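## Task

Set the green foam block down so it rests on the counter itself and not on top of any other item there. Every other block has to stay in its original spot and orientation. The robot must not tip over or be left leaning, or the task fails. The block has to stay put without the robot holding or propping it.

## Robot and tools

Robot: a simulated Hello Robot Stretch 3 with one arm. It has a two-wheel differential base (0.33 m long, 0.34 m wide) that can drive straight or spin in place but never sideways, a vertical mast carrying a lift, and a telescoping arm that reaches out to the robot's RIGHT side. The arm ends in a wrist (yaw, pitch, roll) and a two-finger gripper. To move the gripper forward or back, drive the base. An in-place spin pivots about the point midway between the drive wheels, 0.05 m behind the front edge; with the arm pulled in and the wrist folded the robot sweeps a 0.28 m radius, while an unfolded level wrist reaches past that.

Frames: the base frame has its origin on the floor between the drive wheels, x forward, y left, z up. hand_pose is reported in it, at the fingertip meeting point. The odometry frame is the base frame where the scene began; heading is positive to the left, -3.142 to 3.142.

Tool execute_actions takes "actions", a list run in order (an empty list just returns the current state and images). Each action may hold "robot", "steps" (1 to 450 control steps at 30 per second, default 1) and "until" (ends the action early once its conditions hold). "robot" is one command, a list of up to 8 commands run in sequence, or {"stop": true}, which brakes everything and clears the queue. A command can contain:
- "base": exactly one of {"translate_m": d} (relative straight drive in metres from the current spot, forward positive, |d| at most 1) or {"rotate_rad": d} (relative turn in radians, left/counter-clockwise positive, |d| at most 3.2). Both are offsets measured from where the base is when that command begins.
- "joints": absolute target values by name; unnamed joints keep their targets. Ranges: lift_m 0 to 1.1 (arm height); arm_m 0 to 0.52 (extension); wrist_yaw_rad -1.345 to 4.42 (0 along the arm, positive toward the front, 3.0 folded over the base); wrist_pitch_rad -1.57 to 0.451 (negative tips fingers down); wrist_roll_rad -2.911 to 2.911; gripper_m -0.089 to 0.179 (larger is wider; actual fingertip gap is 0.007 m less near closed, 0.025 m less wide open, zero below 0.007); head_pan_rad -3.953 to 1.73 (positive left, -1.57 looks along the arm); head_tilt_rad -1.53 to 0.419 (negative down).
- "contact_limits": {"arm_m": effort percent 1 to 100}, how hard the arm may push before it halts; lower is gentler.
- In a queue, {"pause_s": s} waits up to 15 s.
Any invalid value rejects the whole call and nothing runs. New commands take over at once; unnamed motions continue and the older queue is discarded. Queued items start only after the previous one ends "done" (or "off_target" for base and gripper); otherwise later items are dropped.

"until" forms: {"robot": {"status": "ended"}} waits until nothing is moving and no queue runs; field tests like {"robot": {"lift_m": [">", 0.3], "base_status": ["!=", "moving"]}} use "=", "!=", "<", "<=", ">", ">="; {"any": {"status": "ended"}} fires when any one motion or queue finishes. Avoid "=" on readings since "done" allows some tolerance.

Tool zoom_image: {"camera": one of "head_camera", "nav_camera", "wrist_camera", "region": [x0, y0, x1, y1]} in pixels of that camera's latest image, top-left origin, up to 504 by 504. head_camera and nav_camera are on the pan/tilt head; wrist_camera rides on the gripper.

Tool finished_scene: {"scene": 1 or 2}; ends that scene irreversibly and reveals the next task. Only call it after every motion has come to rest, with the block released and stable.

Result lines: base_status and joint_status give per-motion outcomes: moving, done, off_target (stuck short, possibly still pushing), contact_stop (pushed into something; that lift or arm joint goes slack), time_out, stopped, not_commanded, torque_fault (wrist servo shut off about 10 s, joint limp, its goals refused). The base bracket shows distance moved so far and its goal. measured_speeds are encoder rates. refusals, queue and queue_left describe rejected goals and queue state; lines beginning "refused:", "dropped:" or "replaced:" explain why. robot.on_its_own appears when the robot changed a goal itself, when a joint is slack or off, when a motor strains at rest, or when base_tilt has shifted 3 degrees or more (a lean warning). motor_effort is percent of maximum, peak in brackets. lidar_m lists 12 distances at 30-degree sectors counter-clockwise from straight ahead, in a plane 0.17 m high. wrist_depth_mm and head_depth_mm are 7x7 grids of median depths.

Practical points: the base is fast (0.30 m/s) only with lift_m below 0.30, arm_m below 0.03 and wrist_yaw_rad above 2.54; otherwise slow. Fold or unfold the wrist only with lift_m 0.32 to 0.95, wrist_pitch_rad -0.4 and roll near 0; keep pitch at -0.5 or lower when yaw is under -0.4. To grasp, close to a gripper_m smaller than the block's width; to let go, open at least 0.02 beyond the touching value. Gripper readings do not prove a grasp, so check images. A loose object may get nudged occasionally.

Avoid: pushing the arm into solid things with the gripper above about 0.45 m (tipping risk), repeating a push after a contact_stop, driving while gripping or pressing something fixed, snagging furniture, dropping or slamming blocks, and disturbing other blocks. If the base leans, undo the last move in small steps, free the gripper, and lower lift_m to about 0.2 if needed.

Each tool is called after "Emit:" as name(argument=value, ...) on one line, values as JSON.

## Session

Emit:
execute_actions(actions=[])

Scene clock: 0.00 s.
robot.base_odometry: x=+0.000 y=+0.000 heading=+0.000 (m, m, rad; robot's odometry frame)
robot.turned_by_wheels: +0.000 (rad since the last result)
robot.turned_by_imu: +0.000 (rad since the last result)
robot.base_tilt: forward=+2.1 right=-1.5 (deg)
robot.lidar_m: 0.92 1.70 2.45 2.56 1.39 1.34 1.38 1.35 1.30 1.34 1.38 1.07
robot.head_depth_mm: 1412 1428 1433 1468 1477 1319 920 / 1493 1518 1515 1544 1555 1331 922 / 1578 1597 1614 1630 1641 1339 930 / 1664 1678 1690 1723 1751 1351 932 / 1752 1777 1799 1828 1844 1365 985 / 1848 1889 1912 1925 1960 1382 1038 / 1964 2032 2057 2090 2105 1380 1570
robot.base_status: not_commanded
robot.joint_positions: lift_m=+0.600 arm_m=+0.003 wrist_yaw_rad=+2.910 wrist_pitch_rad=-0.372 wrist_roll_rad=+0.014 gripper_m=+0.037 head_pan_rad=-0.007 head_tilt_rad=+0.001
robot.joint_goals: lift_m=+0.600 arm_m=+0.003 wrist_yaw_rad=+2.910 wrist_pitch_rad=-0.372 wrist_roll_rad=+0.014 gripper_m=+0.037 head_pan_rad=-0.007 head_tilt_rad=+0.001
robot.joint_status: lift_m=not_commanded arm_m=not_commanded wrist_yaw_rad=not_commanded wrist_pitch_rad=not_commanded wrist_roll_rad=not_commanded gripper_m=not_commanded head_pan_rad=not_commanded head_tilt_rad=not_commanded
robot.measured_speeds: translate_m=+0.000 rotate_rad=+0.000 lift_m=+0.000 arm_m=+0.000 wrist_yaw_rad=+0.000 wrist_pitch_rad=+0.000 wrist_roll_rad=+0.000 head_pan_rad=+0.000 head_tilt_rad=+0.000
robot: refusals=0 queue=idle queue_left=0
robot.motor_effort: left_wheel=+0 right_wheel=+1 lift_m=+40 arm_m=+1 wrist_yaw_rad=-1 wrist_pitch_rad=+6 wrist_roll_rad=+1 gripper_m=+0 head_pan_rad=+0 head_tilt_rad=+2 (%)
robot.hand_pose: x=+0.0316 y=+0.0763 z=+0.6228 quat_wxyz=(+0.211, +0.710, +0.048, +0.670) (m; robot's base frame)
robot.wrist_depth_mm: - - - - - - - / - - - - - - - / - - - - - - - / - - - - - - - / - - - - - - - / 952 961 - 933 - 946 956 / 801 807 812 806 793 798 811
pictures: head_camera (sideways: a quarter turn clockwise sets it upright), nav_camera (sideways: a quarter turn counterclockwise sets it upright), wrist_camera
Images, in order (width x height): head_camera 896x504, nav_camera 672x504, wrist_camera 644x364.

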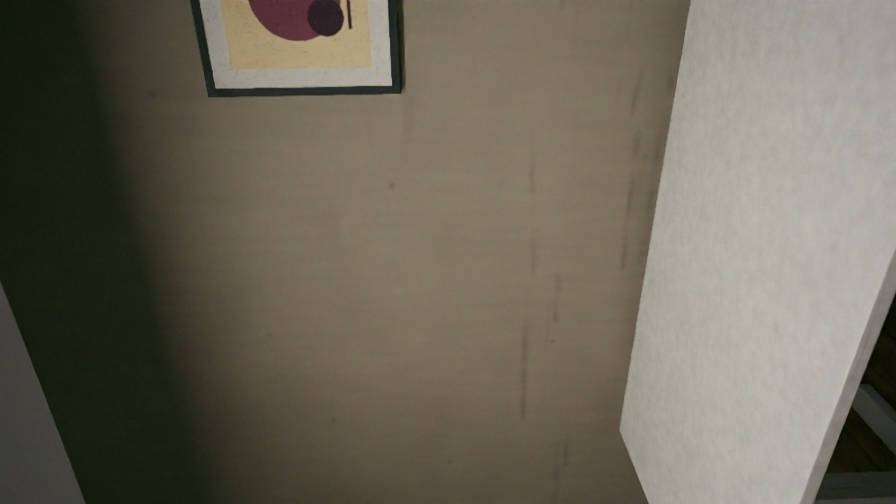

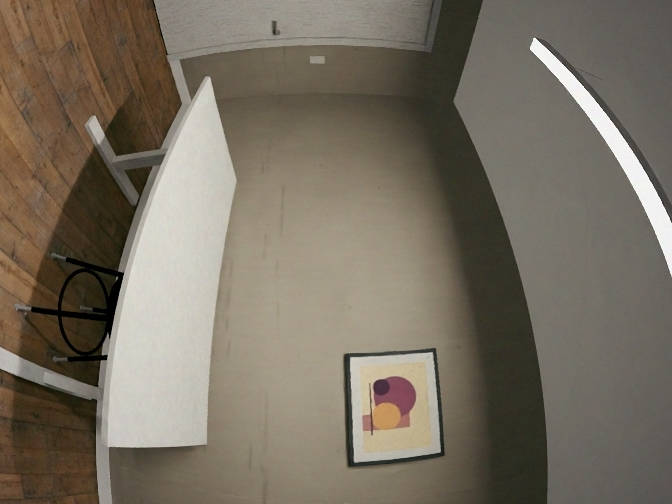

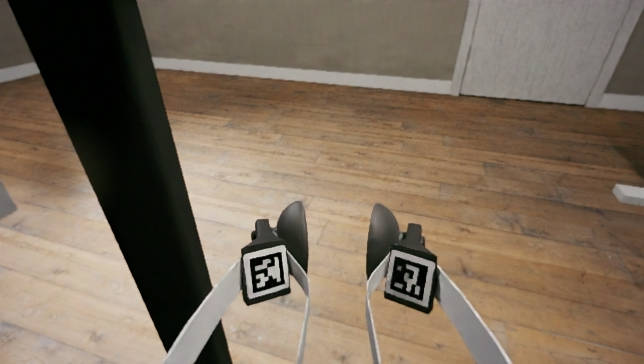

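Emit:
execute_actions(actions=[{"robot":{"joints":{"head_pan_rad":-1.57,"head_tilt_rad":-0.6}},"steps":200,"until":{"robot":{"status":"ended"}}}])

Emit:
execute_actions(actions=[{"robot":{"joints":{"head_pan_rad":-3.1,"head_tilt_rad":-0.6}},"steps":200,"until":{"robot":{"status":"ended"}}}])

Emit:
execute_actions(actions=[{"robot":{"joints":{"head_pan_rad":1.57,"head_tilt_rad":-0.6}},"steps":300,"until":{"robot":{"status":"ended"}}}])

Scene clock: 11.43 s.
robot.base_odometry: x=+0.000 y=+0.000 heading=+0.000 (m, m, rad; robot's odometry frame)
robot.turned_by_wheels: +0.000 (rad since the last result)
robot.turned_by_imu: -0.001 (rad since the last result)
robot.base_tilt: forward=+2.1 right=-1.6 (deg)
robot.lidar_m: 0.92 1.69 2.45 2.56 1.39 1.34 1.39 1.35 1.30 1.34 1.38 1.07
robot.head_depth_mm: 1061 1164 1286 1444 1606 1407 1196 / 1108 1222 1362 1546 1667 1408 1198 / 1161 1290 1444 1639 1706 1407 1207 / 1225 1362 1534 1774 1731 1410 1198 / 1286 1438 1635 1900 1723 1416 1203 / 1356 1532 1753 1936 1716 1421 1195 / 1438 1645 1826 1635 1668 1420 1204
robot.base_status: not_commanded
robot.joint_positions: lift_m=+0.600 arm_m=+0.003 wrist_yaw_rad=+2.910 wrist_pitch_rad=-0.372 wrist_roll_rad=+0.014 gripper_m=+0.037 head_pan_rad=-1.563 head_tilt_rad=-0.592
robot.joint_goals: lift_m=+0.600 arm_m=+0.003 wrist_yaw_rad=+2.910 wrist_pitch_rad=-0.372 wrist_roll_rad=+0.014 gripper_m=+0.037 head_pan_rad=-1.570 head_tilt_rad=-0.600
robot.joint_status: lift_m=not_commanded arm_m=not_commanded wrist_yaw_rad=not_commanded wrist_pitch_rad=not_commanded wrist_roll_rad=not_commanded gripper_m=not_commanded head_pan_rad=done head_tilt_rad=done
robot.measured_speeds: translate_m=+0.000 rotate_rad=+0.000 lift_m=+0.000 arm_m=+0.000 wrist_yaw_rad=+0.000 wrist_pitch_rad=+0.000 wrist_roll_rad=+0.000 head_pan_rad=+0.000 head_tilt_rad=+0.000
robot: refusals=0 queue=done queue_left=0
robot.motor_effort: left_wheel=+0(0) right_wheel=+1(1) lift_m=+39(39) arm_m=+0(1) wrist_yaw_rad=+0(0) wrist_pitch_rad=+7(7) wrist_roll_rad=+0(0) gripper_m=+0(0) head_pan_rad=-2(31) head_tilt_rad=-6(46) (%)
robot.hand_pose: x=+0.0316 y=+0.0763 z=+0.6228 quat_wxyz=(+0.211, +0.710, +0.048, +0.670) (m; robot's base frame)
robot.wrist_depth_mm: - - - - - - - / - - - - - - - / - - - - - - - / - - - - - - - / - - - - - - - / 943 940 - 935 - 934 936 / 794 814 807 804 808 801 801
pictures: head_camera (sideways: a quarter turn clockwise sets it upright), nav_camera (sideways: a quarter turn counterclockwise sets it upright), wrist_camera
camera_calibration (this result's frames):
head_camera: T_world_to_cam=[[0.028922, 0.581323, -0.813159, 1.07439], [0.998115, -0.0608488, -0.00800003, 0.00090689], [-0.0541303, -0.811395, -0.581987, 0.713668], [0, 0, 0, 1]] pos_world=[0.00665239, -0.0454457, 1.289]
nav_camera: T_world_to_cam=[[-0.00863043, -0.50952, 0.860415, -1.07032], [-0.999962, 0.00530497, -0.00688867, 0.0655498], [-0.00105456, -0.860442, -0.509547, 0.620508], [0, 0, 0, 1]] pos_world=[0.0569644, -0.0117841, 1.23755]
wrist_camera: T_world_to_cam=[[0.980292, -0.197224, -0.0114271, -0.00681882], [-0.116128, -0.528483, -0.840964, 0.59516], [0.15982, 0.825717, -0.540971, 0.433499], [0, 0, 0, 1]] pos_world=[0.00651761, -0.0447608, 0.73494]
Images, in order (width x height): head_camera 896x504, nav_camera 672x504, wrist_camera 644x364.

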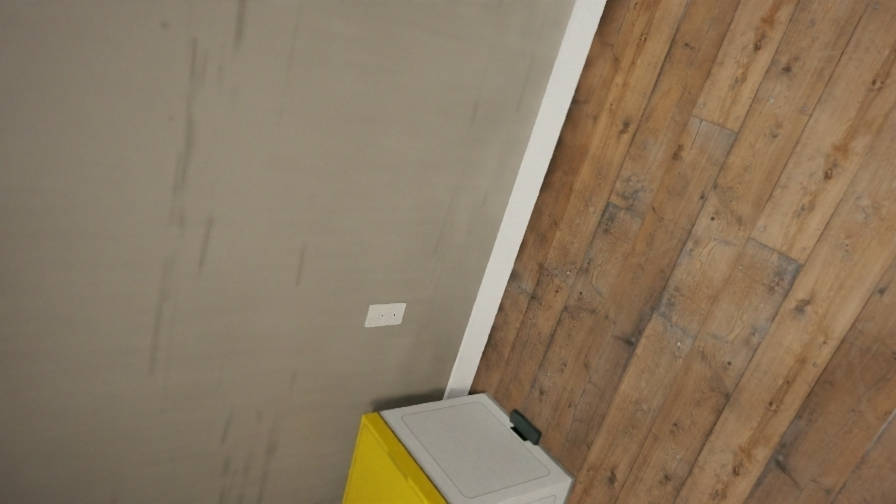

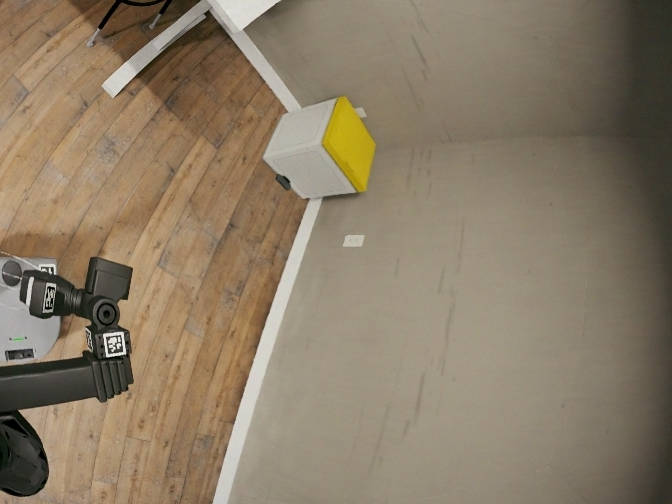

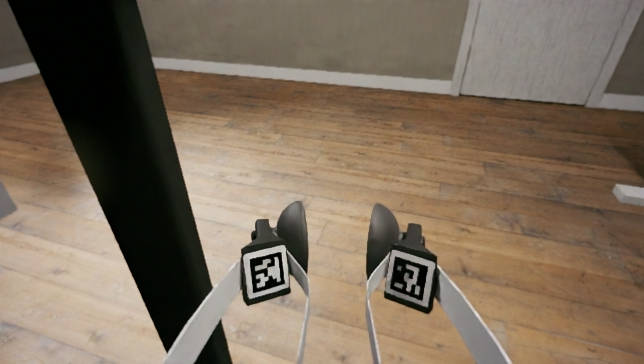

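Scene clock: 12.77 s.
robot.base_odometry: x=+0.000 y=+0.000 heading=+0.000 (m, m, rad; robot's odometry frame)
robot.turned_by_wheels: +0.000 (rad since the last result)
robot.turned_by_imu: +0.000 (rad since the last result)
robot.base_tilt: forward=+2.1 right=-1.5 (deg)
robot.lidar_m: 0.92 1.69 2.46 2.57 1.40 1.34 1.39 1.35 1.29 1.34 1.38 1.07
robot.head_depth_mm: 2708 1415 1343 1506 1641 1411 1227 / 2844 1429 1431 1608 1717 1416 1253 / 2667 1439 1518 1723 1715 1402 1257 / 2222 1529 1632 1880 1720 1407 1222 / 1884 1597 1744 1994 1723 1422 1201 / 1652 1684 1875 2041 1714 1402 1207 / 1467 1568 1690 1824 1718 1406 1209
robot.base_status: not_commanded
robot.joint_positions: lift_m=+0.600 arm_m=+0.003 wrist_yaw_rad=+2.910 wrist_pitch_rad=-0.372 wrist_roll_rad=+0.014 gripper_m=+0.037 head_pan_rad=-3.093 head_tilt_rad=-0.592
robot.joint_goals: lift_m=+0.600 arm_m=+0.003 wrist_yaw_rad=+2.910 wrist_pitch_rad=-0.372 wrist_roll_rad=+0.014 gripper_m=+0.037 head_pan_rad=-3.100 head_tilt_rad=-0.600
robot.joint_status: lift_m=not_commanded arm_m=not_commanded wrist_yaw_rad=not_commanded wrist_pitch_rad=not_commanded wrist_roll_rad=not_commanded gripper_m=not_commanded head_pan_rad=done head_tilt_rad=done
robot.measured_speeds: translate_m=+0.000 rotate_rad=+0.000 lift_m=+0.000 arm_m=+0.000 wrist_yaw_rad=+0.000 wrist_pitch_rad=+0.000 wrist_roll_rad=+0.000 head_pan_rad=+0.000 head_tilt_rad=+0.000
robot: refusals=0 queue=done queue_left=0
robot.motor_effort: left_wheel=+0(0) right_wheel=+1(1) lift_m=+39(39) arm_m=+0(1) wrist_yaw_rad=-1(0) wrist_pitch_rad=+7(6) wrist_roll_rad=+1(0) gripper_m=-1(0) head_pan_rad=-2(31) head_tilt_rad=-4(5) (%)
robot.hand_pose: x=+0.0316 y=+0.0763 z=+0.6228 quat_wxyz=(+0.211, +0.710, +0.048, +0.670) (m; robot's base frame)
robot.wrist_depth_mm: - - - - - - - / - - - - - - - / - - - - - - - / - - - - - - - / - - - - - - - / 933 932 - 920 - 949 956 / 810 796 820 808 793 809 804
pictures: head_camera (sideways: a quarter turn clockwise sets it upright), nav_camera (sideways: a quarter turn counterclockwise sets it upright), wrist_camera
camera_calibration (this result's frames):
head_camera: T_world_to_cam=[[0.582215, -0.00517782, -0.813018, 1.07083], [-0.0200859, -0.999766, -0.0080167, 0.00713964], [-0.812787, 0.0209977, -0.582183, 0.718551], [0, 0, 0, 1]] pos_world=[-0.0392822, -0.00240536, 1.28899]
nav_camera: T_world_to_cam=[[-0.509656, -0.0121688, 0.860292, -1.0671], [-0.0354834, 0.999347, -0.00688544, 0.0596622], [-0.859646, -0.0340353, -0.509755, 0.626017], [0, 0, 0, 1]] pos_world=[-0.0035841, -0.0513019, 1.23754]
wrist_camera: T_world_to_cam=[[0.980292, -0.197224, -0.0114274, -0.00681866], [-0.116128, -0.528483, -0.840964, 0.59516], [0.159819, 0.825717, -0.540971, 0.433499], [0, 0, 0, 1]] pos_world=[0.00651762, -0.0447608, 0.73494]
Images, in order (width x height): head_camera 896x504, nav_camera 672x504, wrist_camera 644x364.

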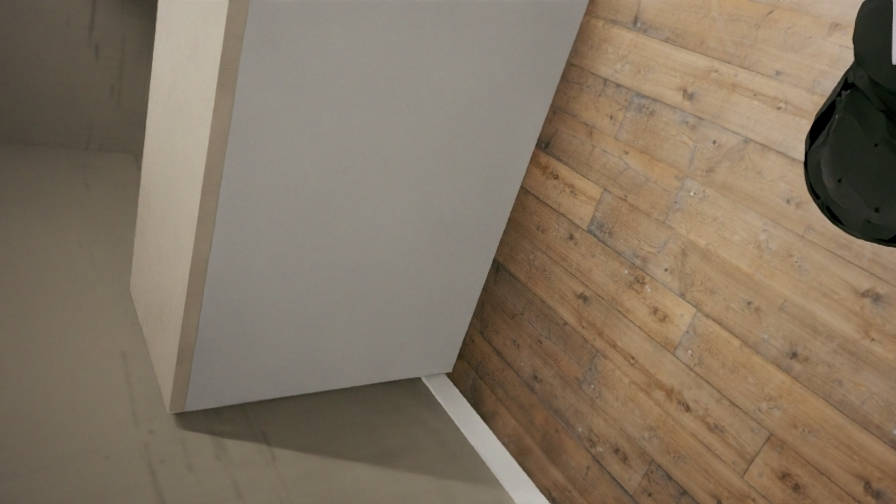

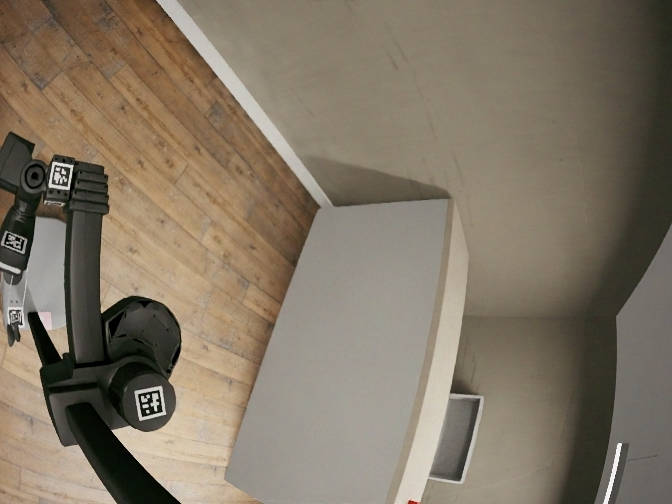

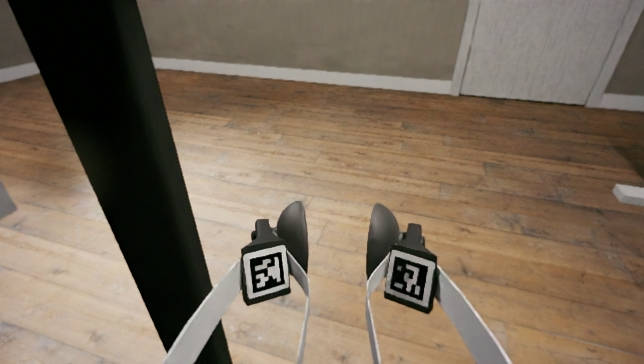

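Scene clock: 15.50 s.
robot.base_odometry: x=+0.000 y=+0.000 heading=+0.000 (m, m, rad; robot's odometry frame)
robot.turned_by_wheels: +0.000 (rad since the last result)
robot.turned_by_imu: -0.001 (rad since the last result)
robot.base_tilt: forward=+2.0 right=-1.6 (deg)
robot.lidar_m: 0.92 1.69 2.45 2.56 1.40 1.34 1.39 1.35 1.30 1.34 1.38 1.07
robot.head_depth_mm: 2037 2244 2480 2193 1701 1405 1192 / 2131 2342 2592 2171 1714 1403 1200 / 2214 2463 2694 2183 1708 1403 1197 / 2349 2628 2876 2202 1707 1407 1203 / 2454 2770 2942 2181 1714 1413 1191 / 2587 2933 3073 2196 1722 1418 1203 / 2746 3087 2980 2202 1723 1458 -
robot.base_status: not_commanded
robot.joint_positions: lift_m=+0.600 arm_m=+0.003 wrist_yaw_rad=+2.910 wrist_pitch_rad=-0.372 wrist_roll_rad=+0.014 gripper_m=+0.037 head_pan_rad=+1.563 head_tilt_rad=-0.592
robot.joint_goals: lift_m=+0.600 arm_m=+0.003 wrist_yaw_rad=+2.910 wrist_pitch_rad=-0.372 wrist_roll_rad=+0.014 gripper_m=+0.037 head_pan_rad=+1.570 head_tilt_rad=-0.600
robot.joint_status: lift_m=not_commanded arm_m=not_commanded wrist_yaw_rad=not_commanded wrist_pitch_rad=not_commanded wrist_roll_rad=not_commanded gripper_m=not_commanded head_pan_rad=done head_tilt_rad=done
robot.measured_speeds: translate_m=+0.000 rotate_rad=+0.000 lift_m=+0.000 arm_m=+0.000 wrist_yaw_rad=+0.000 wrist_pitch_rad=+0.000 wrist_roll_rad=+0.000 head_pan_rad=+0.000 head_tilt_rad=+0.000
robot: refusals=0 queue=done queue_left=0
robot.motor_effort: left_wheel=+0(0) right_wheel=+0(1) lift_m=+39(39) arm_m=+0(0) wrist_yaw_rad=+0(0) wrist_pitch_rad=+7(6) wrist_roll_rad=+0(0) gripper_m=+0(1) head_pan_rad=+3(32) head_tilt_rad=-4(4) (%)
robot.hand_pose: x=+0.0316 y=+0.0763 z=+0.6228 quat_wxyz=(+0.211, +0.710, +0.048, +0.670) (m; robot's base frame)
robot.wrist_depth_mm: - - - - - - - / - - - - - - - / - - - - - - - / - - - - - - - / - - - - - - - / 951 922 - 968 - 919 940 / 785 806 797 796 805 809 813
pictures: head_camera (sideways: a quarter turn clockwise sets it upright), nav_camera (sideways: a quarter turn counterclockwise sets it upright), wrist_camera
camera_calibration (this result's frames):
head_camera: T_world_to_cam=[[-0.0382589, -0.58098, -0.813018, 1.07462], [-0.997009, 0.0768739, -0.0080167, 0.0130989], [0.0671574, 0.810279, -0.582183, 0.713183], [0, 0, 0, 1]] pos_world=[0.00627779, 0.0454456, 1.28899]
nav_camera: T_world_to_cam=[[0.0168165, 0.509524, 0.860292, -1.07031], [0.999748, -0.0213705, -0.00688544, 0.0533473], [0.0148766, 0.860191, -0.509755, 0.620682], [0, 0, 0, 1]] pos_world=[-0.0445686, 0.0125841, 1.23754]
wrist_camera: T_world_to_cam=[[0.980292, -0.197224, -0.0114272, -0.00681871], [-0.116128, -0.528483, -0.840964, 0.59516], [0.159819, 0.825717, -0.540971, 0.433499], [0, 0, 0, 1]] pos_world=[0.00651759, -0.0447608, 0.73494]
Images, in order (width x height): head_camera 896x504, nav_camera 672x504, wrist_camera 644x364.

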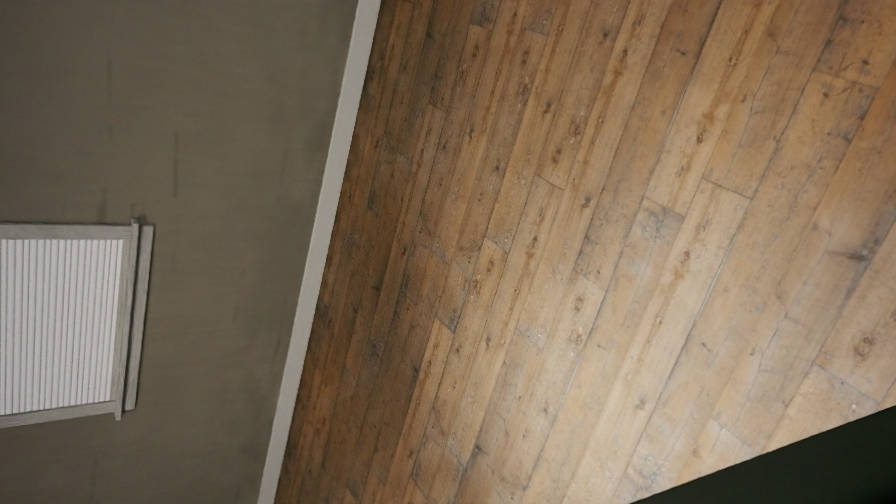

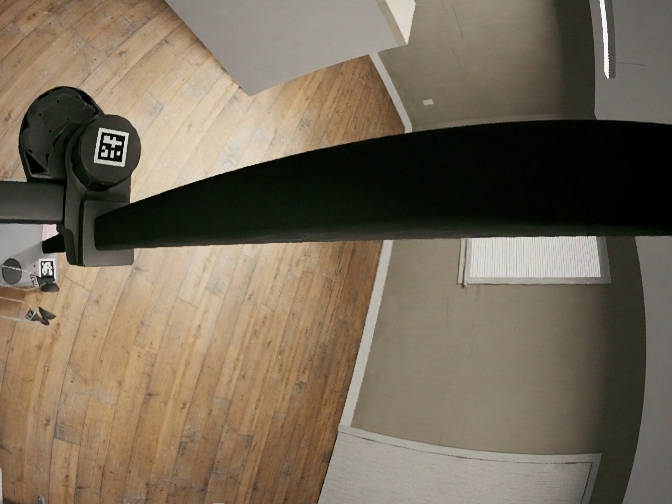

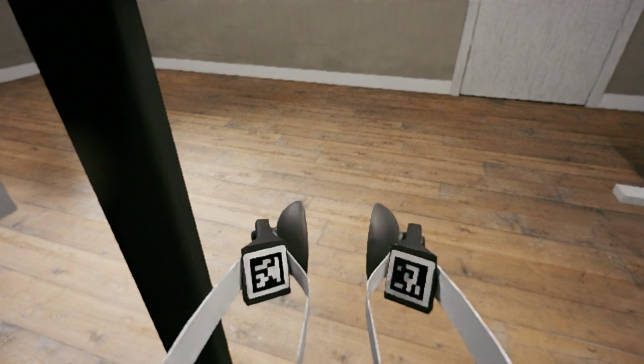

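Emit:
execute_actions(actions=[{"robot":{"joints":{"head_pan_rad":-3.6,"head_tilt_rad":-0.3}},"steps":300,"until":{"robot":{"status":"ended"}}}])

Emit:
execute_actions(actions=[{"robot":{"joints":{"head_pan_rad":0.7,"head_tilt_rad":-0.5}},"steps":300,"until":{"robot":{"status":"ended"}}}])

Scene clock: 33.00 s.
robot.base_odometry: x=+0.000 y=+0.000 heading=+0.000 (m, m, rad; robot's odometry frame)
robot.turned_by_wheels: +0.000 (rad since the last result)
robot.turned_by_imu: -0.002 (rad since the last result)
robot.base_tilt: forward=+2.1 right=-1.5 (deg)
robot.lidar_m: 0.92 1.68 2.45 2.57 1.40 1.34 1.39 1.35 1.30 1.34 1.38 1.07
robot.head_depth_mm: 2728 2933 3100 1379 1479 1609 1421 / 2774 2929 3095 1379 1484 1617 1432 / 2770 2932 3045 1395 1487 1619 1426 / 2770 2967 3061 1402 1495 1624 1432 / 2739 2941 3090 1407 1501 1629 1437 / 2766 2961 3161 1416 1505 1640 1446 / 2790 3005 3129 1415 1512 1639 1458
robot.base_status: not_commanded
robot.joint_positions: lift_m=+0.600 arm_m=+0.003 wrist_yaw_rad=+2.910 wrist_pitch_rad=-0.372 wrist_roll_rad=+0.014 gripper_m=+0.037 head_pan_rad=-3.593 head_tilt_rad=-0.310
robot.joint_goals: lift_m=+0.600 arm_m=+0.003 wrist_yaw_rad=+2.910 wrist_pitch_rad=-0.372 wrist_roll_rad=+0.014 gripper_m=+0.037 head_pan_rad=-3.600 head_tilt_rad=-0.300
robot.joint_status: lift_m=not_commanded arm_m=not_commanded wrist_yaw_rad=not_commanded wrist_pitch_rad=not_commanded wrist_roll_rad=not_commanded gripper_m=not_commanded head_pan_rad=done head_tilt_rad=done
robot.measured_speeds: translate_m=+0.000 rotate_rad=+0.000 lift_m=+0.000 arm_m=+0.000 wrist_yaw_rad=+0.000 wrist_pitch_rad=+0.000 wrist_roll_rad=+0.000 head_pan_rad=+0.000 head_tilt_rad=+0.000
robot: refusals=0 queue=done queue_left=0
robot.motor_effort: left_wheel=+0(0) right_wheel=+0(1) lift_m=+39(39) arm_m=+0(0) wrist_yaw_rad=+0(0) wrist_pitch_rad=+7(6) wrist_roll_rad=+0(0) gripper_m=+0(0) head_pan_rad=-2(30) head_tilt_rad=+6(36) (%)
robot.hand_pose: x=+0.0316 y=+0.0763 z=+0.6228 quat_wxyz=(+0.211, +0.710, +0.048, +0.670) (m; robot's base frame)
robot.wrist_depth_mm: - - - - - - - / - - - - - - - / - - - - - - - / - - - - - - - / - - - - - - - / 957 926 - 945 - 948 949 / 812 815 800 814 818 803 837
pictures: head_camera (sideways: a quarter turn clockwise sets it upright), nav_camera (sideways: a quarter turn counterclockwise sets it upright), wrist_camera
camera_calibration (this result's frames):
head_camera: T_world_to_cam=[[0.283758, -0.174807, -0.942828, 1.24197], [-0.496498, -0.867962, 0.0114978, -0.0153606], [-0.820348, 0.464849, -0.333082, 0.394464], [0, 0, 0, 1]] pos_world=[-0.036448, 0.0204064, 1.30253]
nav_camera: T_world_to_cam=[[-0.219093, 0.120289, 0.968261, -1.20977], [0.445772, 0.895087, -0.010331, 0.0612155], [-0.86792, 0.42936, -0.249729, 0.287682], [0, 0, 0, 1]] pos_world=[-0.042656, -0.0327906, 1.24385]
wrist_camera: T_world_to_cam=[[0.980292, -0.197224, -0.0114272, -0.00681877], [-0.116128, -0.528483, -0.840964, 0.59516], [0.15982, 0.825717, -0.540971, 0.433499], [0, 0, 0, 1]] pos_world=[0.00651761, -0.0447608, 0.73494]
Images, in order (width x height): head_camera 896x504, nav_camera 672x504, wrist_camera 644x364.

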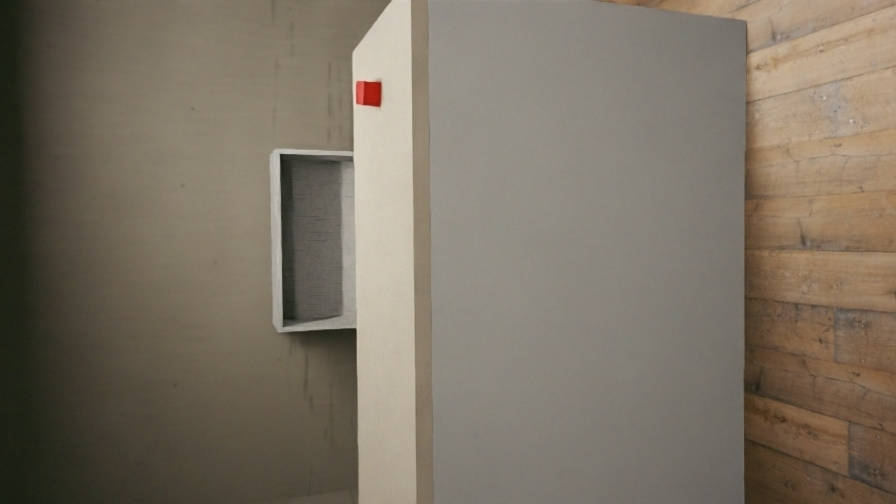

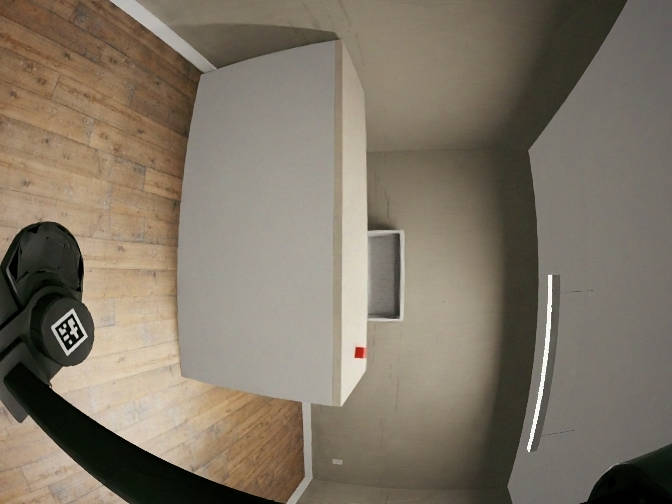

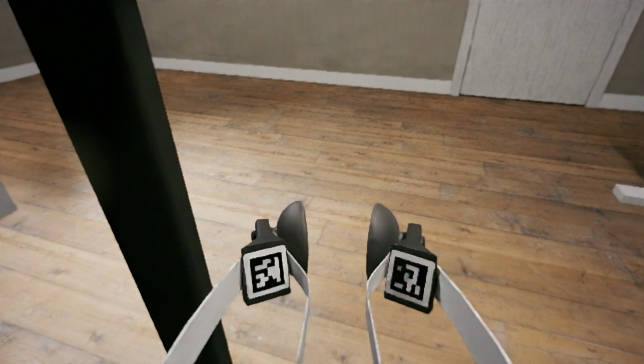

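Scene clock: 35.57 s.
robot.base_odometry: x=+0.000 y=+0.000 heading=+0.000 (m, m, rad; robot's odometry frame)
robot.turned_by_wheels: +0.000 (rad since the last result)
robot.turned_by_imu: -0.001 (rad since the last result)
robot.base_tilt: forward=+2.1 right=-1.6 (deg)
robot.lidar_m: 0.92 1.69 2.46 2.56 1.39 1.34 1.39 1.35 1.30 1.34 1.38 1.07
robot.head_depth_mm: 1998 2115 1696 1316 1906 1507 1257 / 2301 2457 1706 2329 1885 1519 1260 / 2358 2611 2810 2543 1882 1516 1256 / 2270 2474 2729 2547 1901 1513 1264 / 2154 2329 2581 2540 1902 1515 1264 / 2075 2253 2480 2586 1906 1524 1266 / 1997 2176 2398 2529 1899 1524 1267
robot.base_status: not_commanded
robot.joint_positions: lift_m=+0.600 arm_m=+0.003 wrist_yaw_rad=+2.910 wrist_pitch_rad=-0.372 wrist_roll_rad=+0.014 gripper_m=+0.037 head_pan_rad=+0.693 head_tilt_rad=-0.494
robot.joint_goals: lift_m=+0.600 arm_m=+0.003 wrist_yaw_rad=+2.910 wrist_pitch_rad=-0.372 wrist_roll_rad=+0.014 gripper_m=+0.037 head_pan_rad=+0.700 head_tilt_rad=-0.500
robot.joint_status: lift_m=not_commanded arm_m=not_commanded wrist_yaw_rad=not_commanded wrist_pitch_rad=not_commanded wrist_roll_rad=not_commanded gripper_m=not_commanded head_pan_rad=done head_tilt_rad=done
robot.measured_speeds: translate_m=+0.000 rotate_rad=+0.000 lift_m=+0.000 arm_m=+0.000 wrist_yaw_rad=+0.000 wrist_pitch_rad=+0.000 wrist_roll_rad=+0.000 head_pan_rad=+0.000 head_tilt_rad=+0.000
robot: refusals=0 queue=done queue_left=0
robot.motor_effort: left_wheel=+0(0) right_wheel=+0(1) lift_m=+39(40) arm_m=+1(1) wrist_yaw_rad=+0(1) wrist_pitch_rad=+7(7) wrist_roll_rad=+0(0) gripper_m=+0(0) head_pan_rad=+3(32) head_tilt_rad=-3(24) (%)
robot.hand_pose: x=+0.0316 y=+0.0763 z=+0.6228 quat_wxyz=(+0.211, +0.710, +0.048, +0.670) (m; robot's base frame)
robot.wrist_depth_mm: - - - - - - - / - - - - - - - / - - - - - - - / - - - - - - - / - - - - - - - / 952 947 - 943 - 944 940 / 816 804 801 802 804 802 812
pictures: head_camera (sideways: a quarter turn clockwise sets it upright), nav_camera (sideways: a quarter turn counterclockwise sets it upright), wrist_camera
camera_calibration (this result's frames):
head_camera: T_world_to_cam=[[-0.404828, -0.292352, -0.866397, 1.14645], [-0.583792, 0.811903, -0.00118389, 0.00168329], [0.703776, 0.505316, -0.499354, 0.601535], [0, 0, 0, 1]] pos_world=[0.0417537, 0.0298358, 1.29367]
nav_camera: T_world_to_cam=[[0.333066, 0.259908, 0.906374, -1.13235], [0.628904, -0.77744, -0.00816783, 0.05728], [0.702529, 0.572743, -0.422396, 0.502816], [0, 0, 0, 1]] pos_world=[-0.0121199, 0.0508544, 1.23919]
wrist_camera: T_world_to_cam=[[0.980292, -0.197224, -0.0114272, -0.00681876], [-0.116128, -0.528483, -0.840964, 0.59516], [0.159819, 0.825717, -0.540971, 0.433499], [0, 0, 0, 1]] pos_world=[0.00651758, -0.0447608, 0.73494]
Images, in order (width x height): head_camera 896x504, nav_camera 672x504, wrist_camera 644x364.

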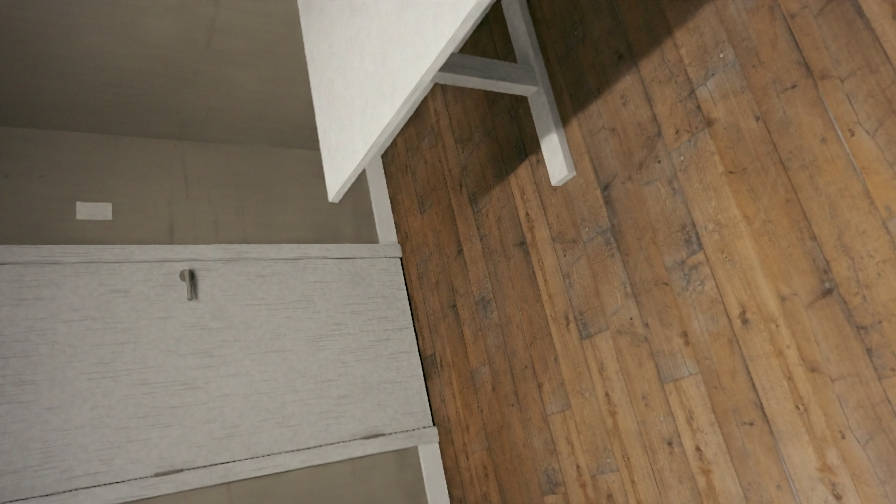

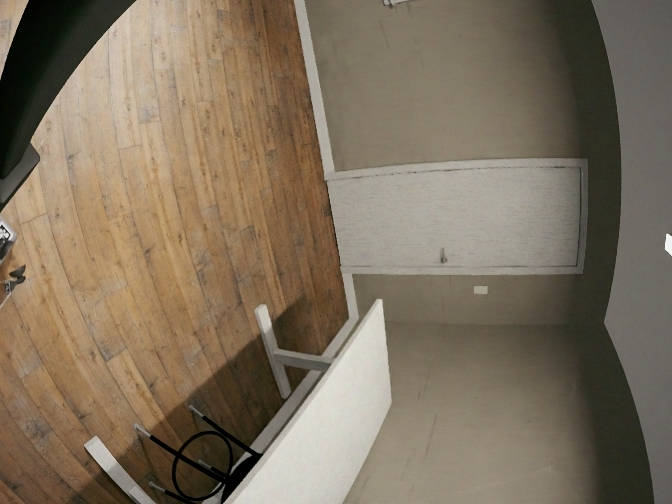

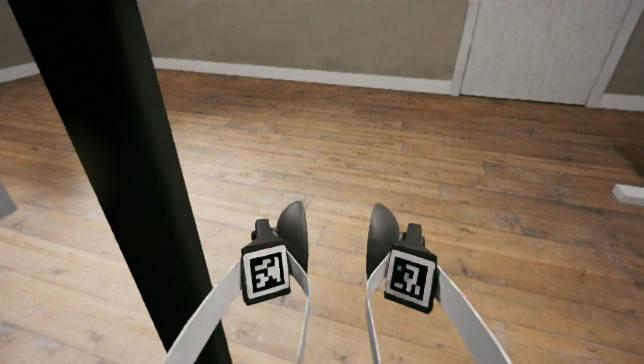

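Emit:
execute_actions(actions=[{"robot":{"joints":{"head_pan_rad":-0.75,"head_tilt_rad":-0.55}},"steps":300,"until":{"robot":{"status":"ended"}}}])

Emit:
execute_actions(actions=[{"robot":{"base":{"rotate_rad":-0.46},"joints":{"head_pan_rad":1.7,"head_tilt_rad":-0.7}},"steps":300,"until":{"robot":{"status":"ended"}}}])

Scene clock: 52.30 s.
robot.base_odometry: x=+0.000 y=+0.000 heading=+0.000 (m, m, rad; robot's odometry frame)
robot.turned_by_wheels: +0.000 (rad since the last result)
robot.turned_by_imu: -0.001 (rad since the last result)
robot.base_tilt: forward=+2.1 right=-1.5 (deg)
robot.lidar_m: 0.92 1.69 2.46 2.56 1.39 1.34 1.38 1.35 1.30 1.34 1.38 1.07
robot.head_depth_mm: 1479 1650 1855 1603 1679 1446 1228 / 1431 1581 1788 1762 1731 1456 1227 / 1380 1538 1729 1967 1797 1455 1234 / 1349 1492 1672 1879 1788 1459 1229 / 1318 1447 1603 1807 1730 1466 1232 / 1281 1408 1505 1042 1414 1447 1229 / 1248 1374 1441 1045 1391 1464 1238
robot.base_status: not_commanded
robot.joint_positions: lift_m=+0.600 arm_m=+0.003 wrist_yaw_rad=+2.910 wrist_pitch_rad=-0.372 wrist_roll_rad=+0.014 gripper_m=+0.037 head_pan_rad=-0.743 head_tilt_rad=-0.543
robot.joint_goals: lift_m=+0.600 arm_m=+0.003 wrist_yaw_rad=+2.910 wrist_pitch_rad=-0.372 wrist_roll_rad=+0.014 gripper_m=+0.037 head_pan_rad=-0.750 head_tilt_rad=-0.550
robot.joint_status: lift_m=not_commanded arm_m=not_commanded wrist_yaw_rad=not_commanded wrist_pitch_rad=not_commanded wrist_roll_rad=not_commanded gripper_m=not_commanded head_pan_rad=done head_tilt_rad=done
robot.measured_speeds: translate_m=+0.000 rotate_rad=+0.000 lift_m=+0.000 arm_m=+0.000 wrist_yaw_rad=+0.000 wrist_pitch_rad=+0.000 wrist_roll_rad=+0.000 head_pan_rad=+0.000 head_tilt_rad=+0.000
robot: refusals=0 queue=done queue_left=0
robot.motor_effort: left_wheel=+0(0) right_wheel=+1(1) lift_m=+39(39) arm_m=+0(0) wrist_yaw_rad=+0(1) wrist_pitch_rad=+6(7) wrist_roll_rad=+1(0) gripper_m=+0(0) head_pan_rad=-2(31) head_tilt_rad=-4(14) (%)
robot.hand_pose: x=+0.0316 y=+0.0763 z=+0.6228 quat_wxyz=(+0.211, +0.710, +0.048, +0.670) (m; robot's base frame)
robot.wrist_depth_mm: - - - - - - - / - - - - - - - / - - - - - - - / - - - - - - - / - - - - - - - / 952 955 - 950 - 942 945 / 801 799 808 814 811 814 816
pictures: head_camera (sideways: a quarter turn clockwise sets it upright), nav_camera (sideways: a quarter turn counterclockwise sets it upright), wrist_camera
camera_calibration (this result's frames):
head_camera: T_world_to_cam=[[-0.375329, 0.390219, -0.840748, 1.11283], [0.725654, 0.688045, -0.00460406, -0.00185186], [0.576676, -0.61182, -0.541407, 0.657025], [0, 0, 0, 1]] pos_world=[0.0401294, -0.0309906, 1.29132]
nav_camera: T_world_to_cam=[[0.335026, -0.324884, 0.884425, -1.10373], [-0.685814, -0.727738, -0.00753618, 0.0644769], [0.646078, -0.604026, -0.466621, 0.560708], [0, 0, 0, 1]] pos_world=[0.0517352, 0.027021, 1.23829]
wrist_camera: T_world_to_cam=[[0.980292, -0.197224, -0.0114273, -0.00681869], [-0.116128, -0.528483, -0.840964, 0.59516], [0.159819, 0.825717, -0.540971, 0.433499], [0, 0, 0, 1]] pos_world=[0.00651759, -0.0447608, 0.73494]
Images, in order (width x height): head_camera 896x504, nav_camera 672x504, wrist_camera 644x364.

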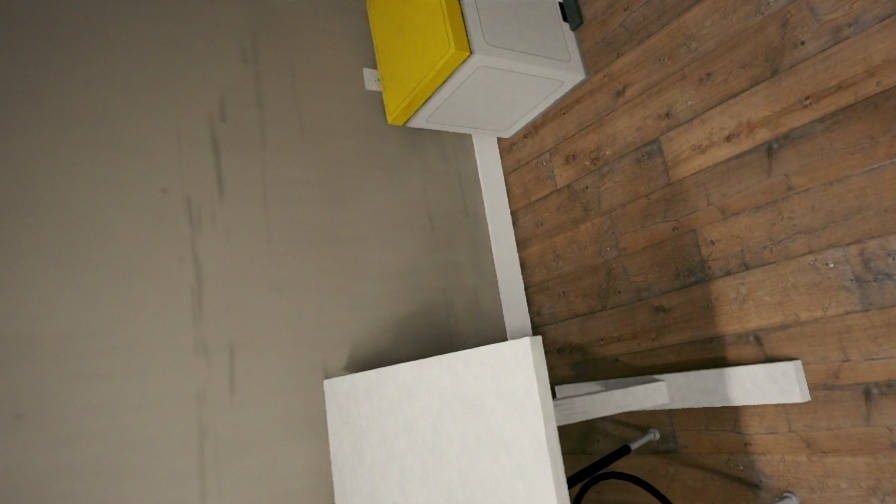

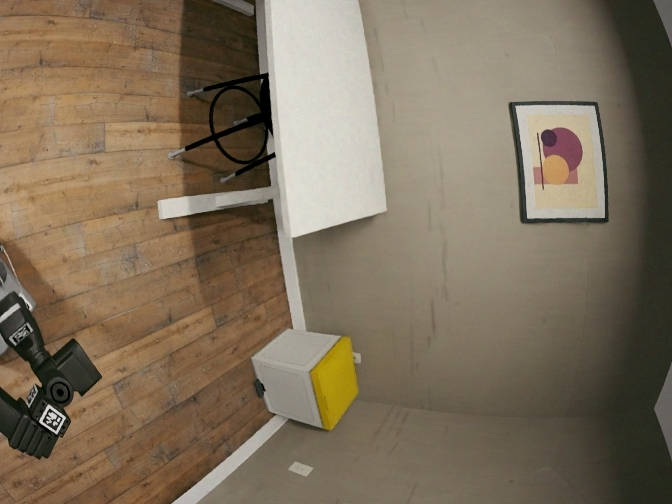

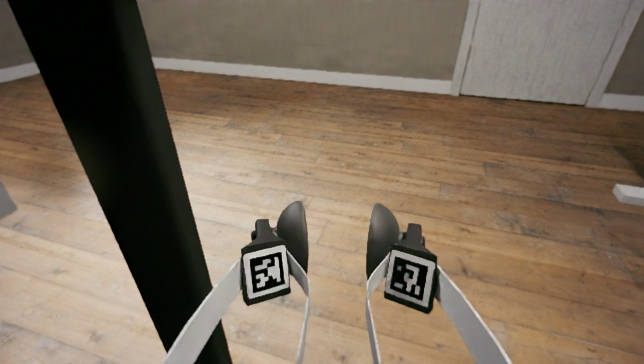

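Scene clock: 54.03 s.
robot.base_odometry: x=+0.000 y=+0.000 heading=-0.460 (m, m, rad; robot's odometry frame)
robot.turned_by_wheels: -0.460 (rad since the last result)
robot.turned_by_imu: -0.460 (rad since the last result)
robot.base_tilt: forward=+2.0 right=-1.5 (deg)
robot.lidar_m: 1.07 0.92 1.69 2.46 2.62 1.37 1.34 1.41 1.32 1.29 1.37 1.38
robot.head_depth_mm: 2042 2309 2497 1907 1569 1339 1153 / 2079 2294 2478 1933 1569 1333 1154 / 2120 2372 2502 1946 1577 1319 1162 / 2150 2415 2522 1923 1573 1327 1155 / 2168 2467 2509 1934 1585 1323 1200 / 2182 2495 2495 1928 1614 - - / 2228 2527 2607 - - - -
robot.base_status: done (rotate_rad -0.4599 of -0.4600)
robot.joint_positions: lift_m=+0.600 arm_m=+0.003 wrist_yaw_rad=+2.910 wrist_pitch_rad=-0.372 wrist_roll_rad=+0.014 gripper_m=+0.037 head_pan_rad=+1.693 head_tilt_rad=-0.691
robot.joint_goals: lift_m=+0.600 arm_m=+0.003 wrist_yaw_rad=+2.910 wrist_pitch_rad=-0.372 wrist_roll_rad=+0.014 gripper_m=+0.037 head_pan_rad=+1.700 head_tilt_rad=-0.700
robot.joint_status: lift_m=not_commanded arm_m=not_commanded wrist_yaw_rad=not_commanded wrist_pitch_rad=not_commanded wrist_roll_rad=not_commanded gripper_m=not_commanded head_pan_rad=done head_tilt_rad=done
robot.measured_speeds: translate_m=+0.000 rotate_rad=+0.000 lift_m=+0.000 arm_m=+0.000 wrist_yaw_rad=+0.000 wrist_pitch_rad=+0.000 wrist_roll_rad=+0.000 head_pan_rad=+0.000 head_tilt_rad=+0.000
robot: refusals=0 queue=done queue_left=0
robot.motor_effort: left_wheel=+2(8) right_wheel=-2(5) lift_m=+39(39) arm_m=+0(1) wrist_yaw_rad=-1(1) wrist_pitch_rad=+6(7) wrist_roll_rad=+0(0) gripper_m=-1(0) head_pan_rad=+3(32) head_tilt_rad=-4(25) (%)
robot.hand_pose: x=+0.0316 y=+0.0763 z=+0.6228 quat_wxyz=(+0.211, +0.710, +0.048, +0.670) (m; robot's base frame)
robot.wrist_depth_mm: - - - - - - - / - - - - - - - / - - - - - - - / - - - - - - - / - - - - - - - / 971 937 - 949 - 941 956 / 801 800 814 815 825 805 798
pictures: head_camera (sideways: a quarter turn clockwise sets it upright), nav_camera (sideways: a quarter turn counterclockwise sets it upright), wrist_camera
camera_calibration (this result's frames):
head_camera: T_world_to_cam=[[0.0468026, -0.65789, -0.751659, 0.994113], [-0.998424, -0.054146, -0.0147762, 0.0219062], [-0.0309782, 0.751165, -0.659387, 0.814213], [0, 0, 0, 1]] pos_world=[0.000567475, 0.0435945, 1.28444]
nav_camera: T_world_to_cam=[[-0.0594109, 0.589237, 0.805773, -0.998762], [0.994156, 0.107807, -0.00553485, 0.0516223], [-0.090129, 0.800736, -0.592199, 0.728584], [0, 0, 0, 1]] pos_world=[-0.0449915, -0.000461567, 1.23653]
wrist_camera: T_world_to_cam=[[0.980292, -0.197224, -0.0114274, -0.00681899], [-0.116128, -0.528483, -0.840964, 0.595159], [0.159819, 0.825717, -0.540971, 0.433501], [0, 0, 0, 1]] pos_world=[0.0065176, -0.0447627, 0.73494]
Images, in order (width x height): head_camera 896x504, nav_camera 672x504, wrist_camera 644x364.

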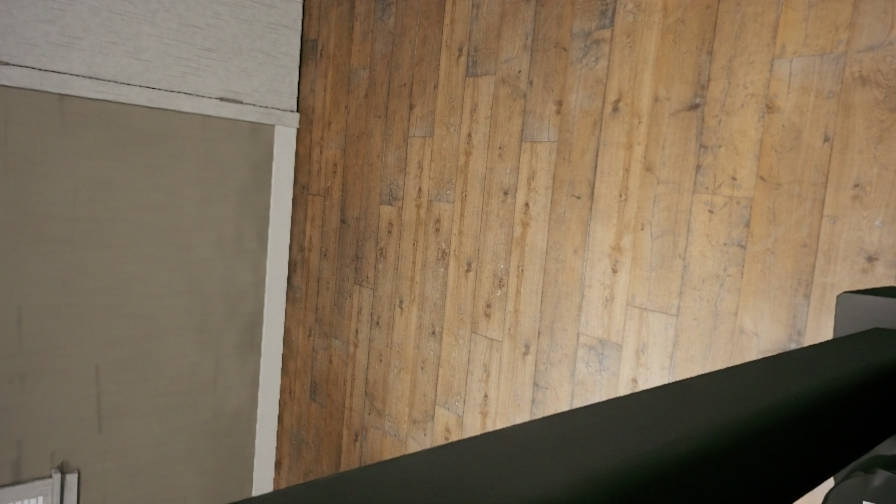

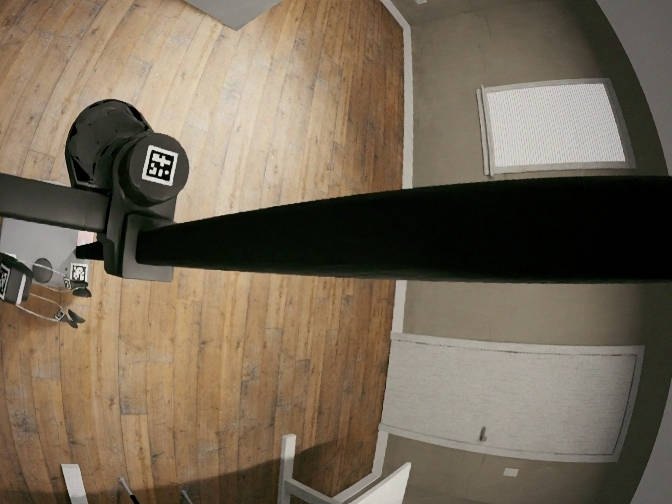

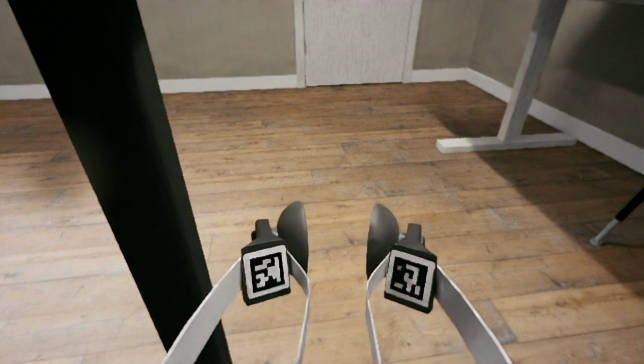

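Emit:
execute_actions(actions=[{"robot":[{"joints":{"lift_m":0.28,"wrist_yaw_rad":3.0,"arm_m":0,"head_pan_rad":-3.14,"head_tilt_rad":-0.6}},{"base":{"translate_m":-0.75}}],"steps":450,"until":{"robot":{"status":"ended"}}}])

Scene clock: 72.87 s.
robot.base_odometry: x=-0.672 y=+0.333 heading=-0.460 (m, m, rad; robot's odometry frame)
robot.turned_by_wheels: +0.000 (rad since the last result)
robot.turned_by_imu: -0.007 (rad since the last result)
robot.base_tilt: forward=+2.1 right=-1.5 (deg)
robot.lidar_m: 1.66 2.28 2.58 2.52 0.80 0.61 0.59 0.62 0.89 1.26 1.32 1.88
robot.head_depth_mm: 2075 2258 862 701 811 981 1155 / 2046 2173 867 701 808 984 1164 / 2063 2175 866 704 814 992 1164 / 2056 2189 870 707 818 998 1171 / 2039 2155 870 710 818 1001 1160 / 2110 2304 871 710 820 1003 1169 / 2106 2306 873 712 824 1011 1175
robot.base_status: done (translate_m -0.7500 of -0.7500)
robot.joint_positions: lift_m=+0.280 arm_m=+0.003 wrist_yaw_rad=+2.999 wrist_pitch_rad=-0.372 wrist_roll_rad=+0.014 gripper_m=+0.037 head_pan_rad=-3.133 head_tilt_rad=-0.605
robot.joint_goals: lift_m=+0.280 arm_m=+0.000 wrist_yaw_rad=+3.000 wrist_pitch_rad=-0.372 wrist_roll_rad=+0.014 gripper_m=+0.037 head_pan_rad=-3.140 head_tilt_rad=-0.600
robot.joint_status: lift_m=done arm_m=done wrist_yaw_rad=done wrist_pitch_rad=not_commanded wrist_roll_rad=not_commanded gripper_m=not_commanded head_pan_rad=done head_tilt_rad=done
robot.measured_speeds: translate_m=+0.000 rotate_rad=+0.000 lift_m=+0.000 arm_m=+0.000 wrist_yaw_rad=+0.000 wrist_pitch_rad=+0.000 wrist_roll_rad=+0.000 head_pan_rad=+0.000 head_tilt_rad=+0.000
robot: refusals=0 queue=done queue_left=0
robot.motor_effort: left_wheel=+2(8) right_wheel=-2(8) lift_m=+24(39) arm_m=+0(2) wrist_yaw_rad=+2(4) wrist_pitch_rad=+6(7) wrist_roll_rad=+0(0) gripper_m=+0(0) head_pan_rad=-2(32) head_tilt_rad=+3(16) (%)
robot.hand_pose: x=+0.0115 y=+0.0802 z=+0.3036 quat_wxyz=(+0.181, +0.707, +0.080, +0.679) (m; robot's base frame)
robot.wrist_depth_mm: - - - - - - - / - - - - - - - / - - - - - - - / 804 801 792 790 799 798 804 / 637 632 - 638 676 642 633 / 532 535 - 549 - 523 530 / 468 - - - 452 451 454
pictures: head_camera (sideways: a quarter turn clockwise sets it upright), nav_camera (sideways: a quarter turn counterclockwise sets it upright), wrist_camera
camera_calibration (this result's frames):
head_camera: T_world_to_cam=[[0.591763, -0.0285126, -0.805607, 1.06111], [-0.0601907, -0.998147, -0.00888631, 0.00851628], [-0.803862, 0.0537487, -0.592383, 0.731766], [0, 0, 0, 1]] pos_world=[-0.0391755, -0.000575919, 1.2884]
nav_camera: T_world_to_cam=[[-0.520564, 0.00825526, 0.853783, -1.05854], [0.00484226, 0.999966, -0.00671631, 0.059196], [-0.853809, 0.000637964, -0.520586, 0.640074], [0, 0, 0, 1]] pos_world=[-0.0048263, -0.0508637, 1.23738]
wrist_camera: T_world_to_cam=[[0.993927, -0.109445, -0.0114273, 0.00276911], [-0.0687671, -0.536704, -0.840964, 0.326552], [0.0859062, 0.836643, -0.540971, 0.260871], [0, 0, 0, 1]] pos_world=[-0.00270676, -0.0426916, 0.415774]
Images, in order (width x height): head_camera 896x504, nav_camera 672x504, wrist_camera 644x364.

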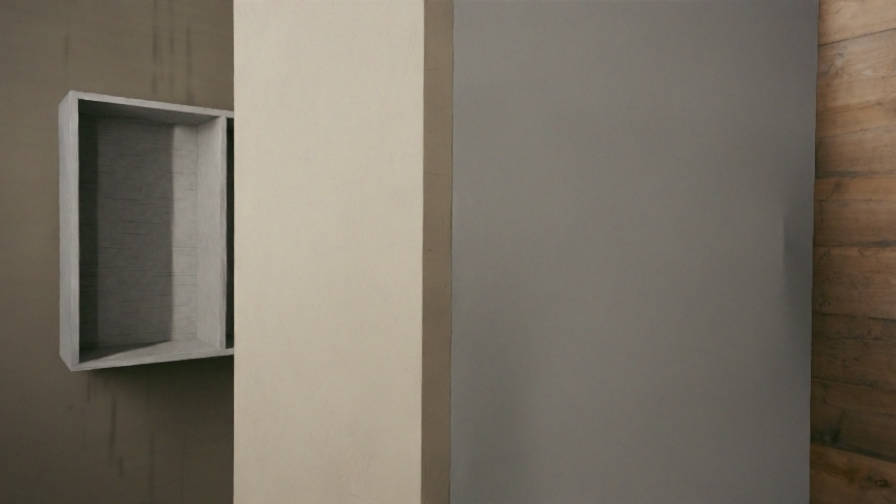

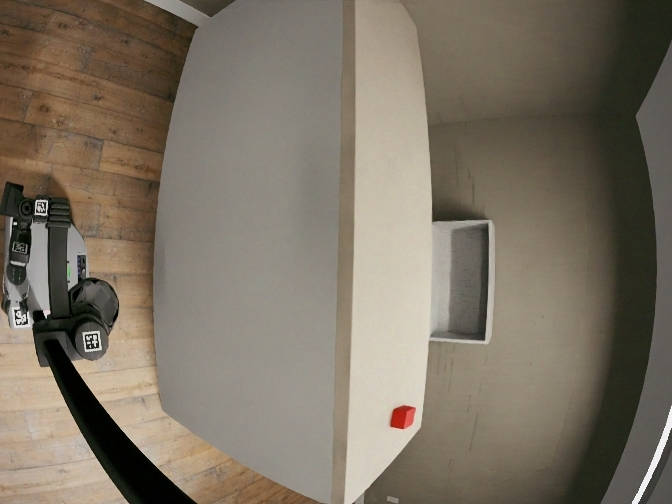

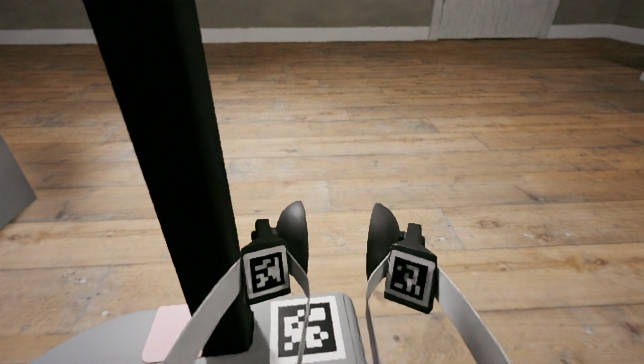

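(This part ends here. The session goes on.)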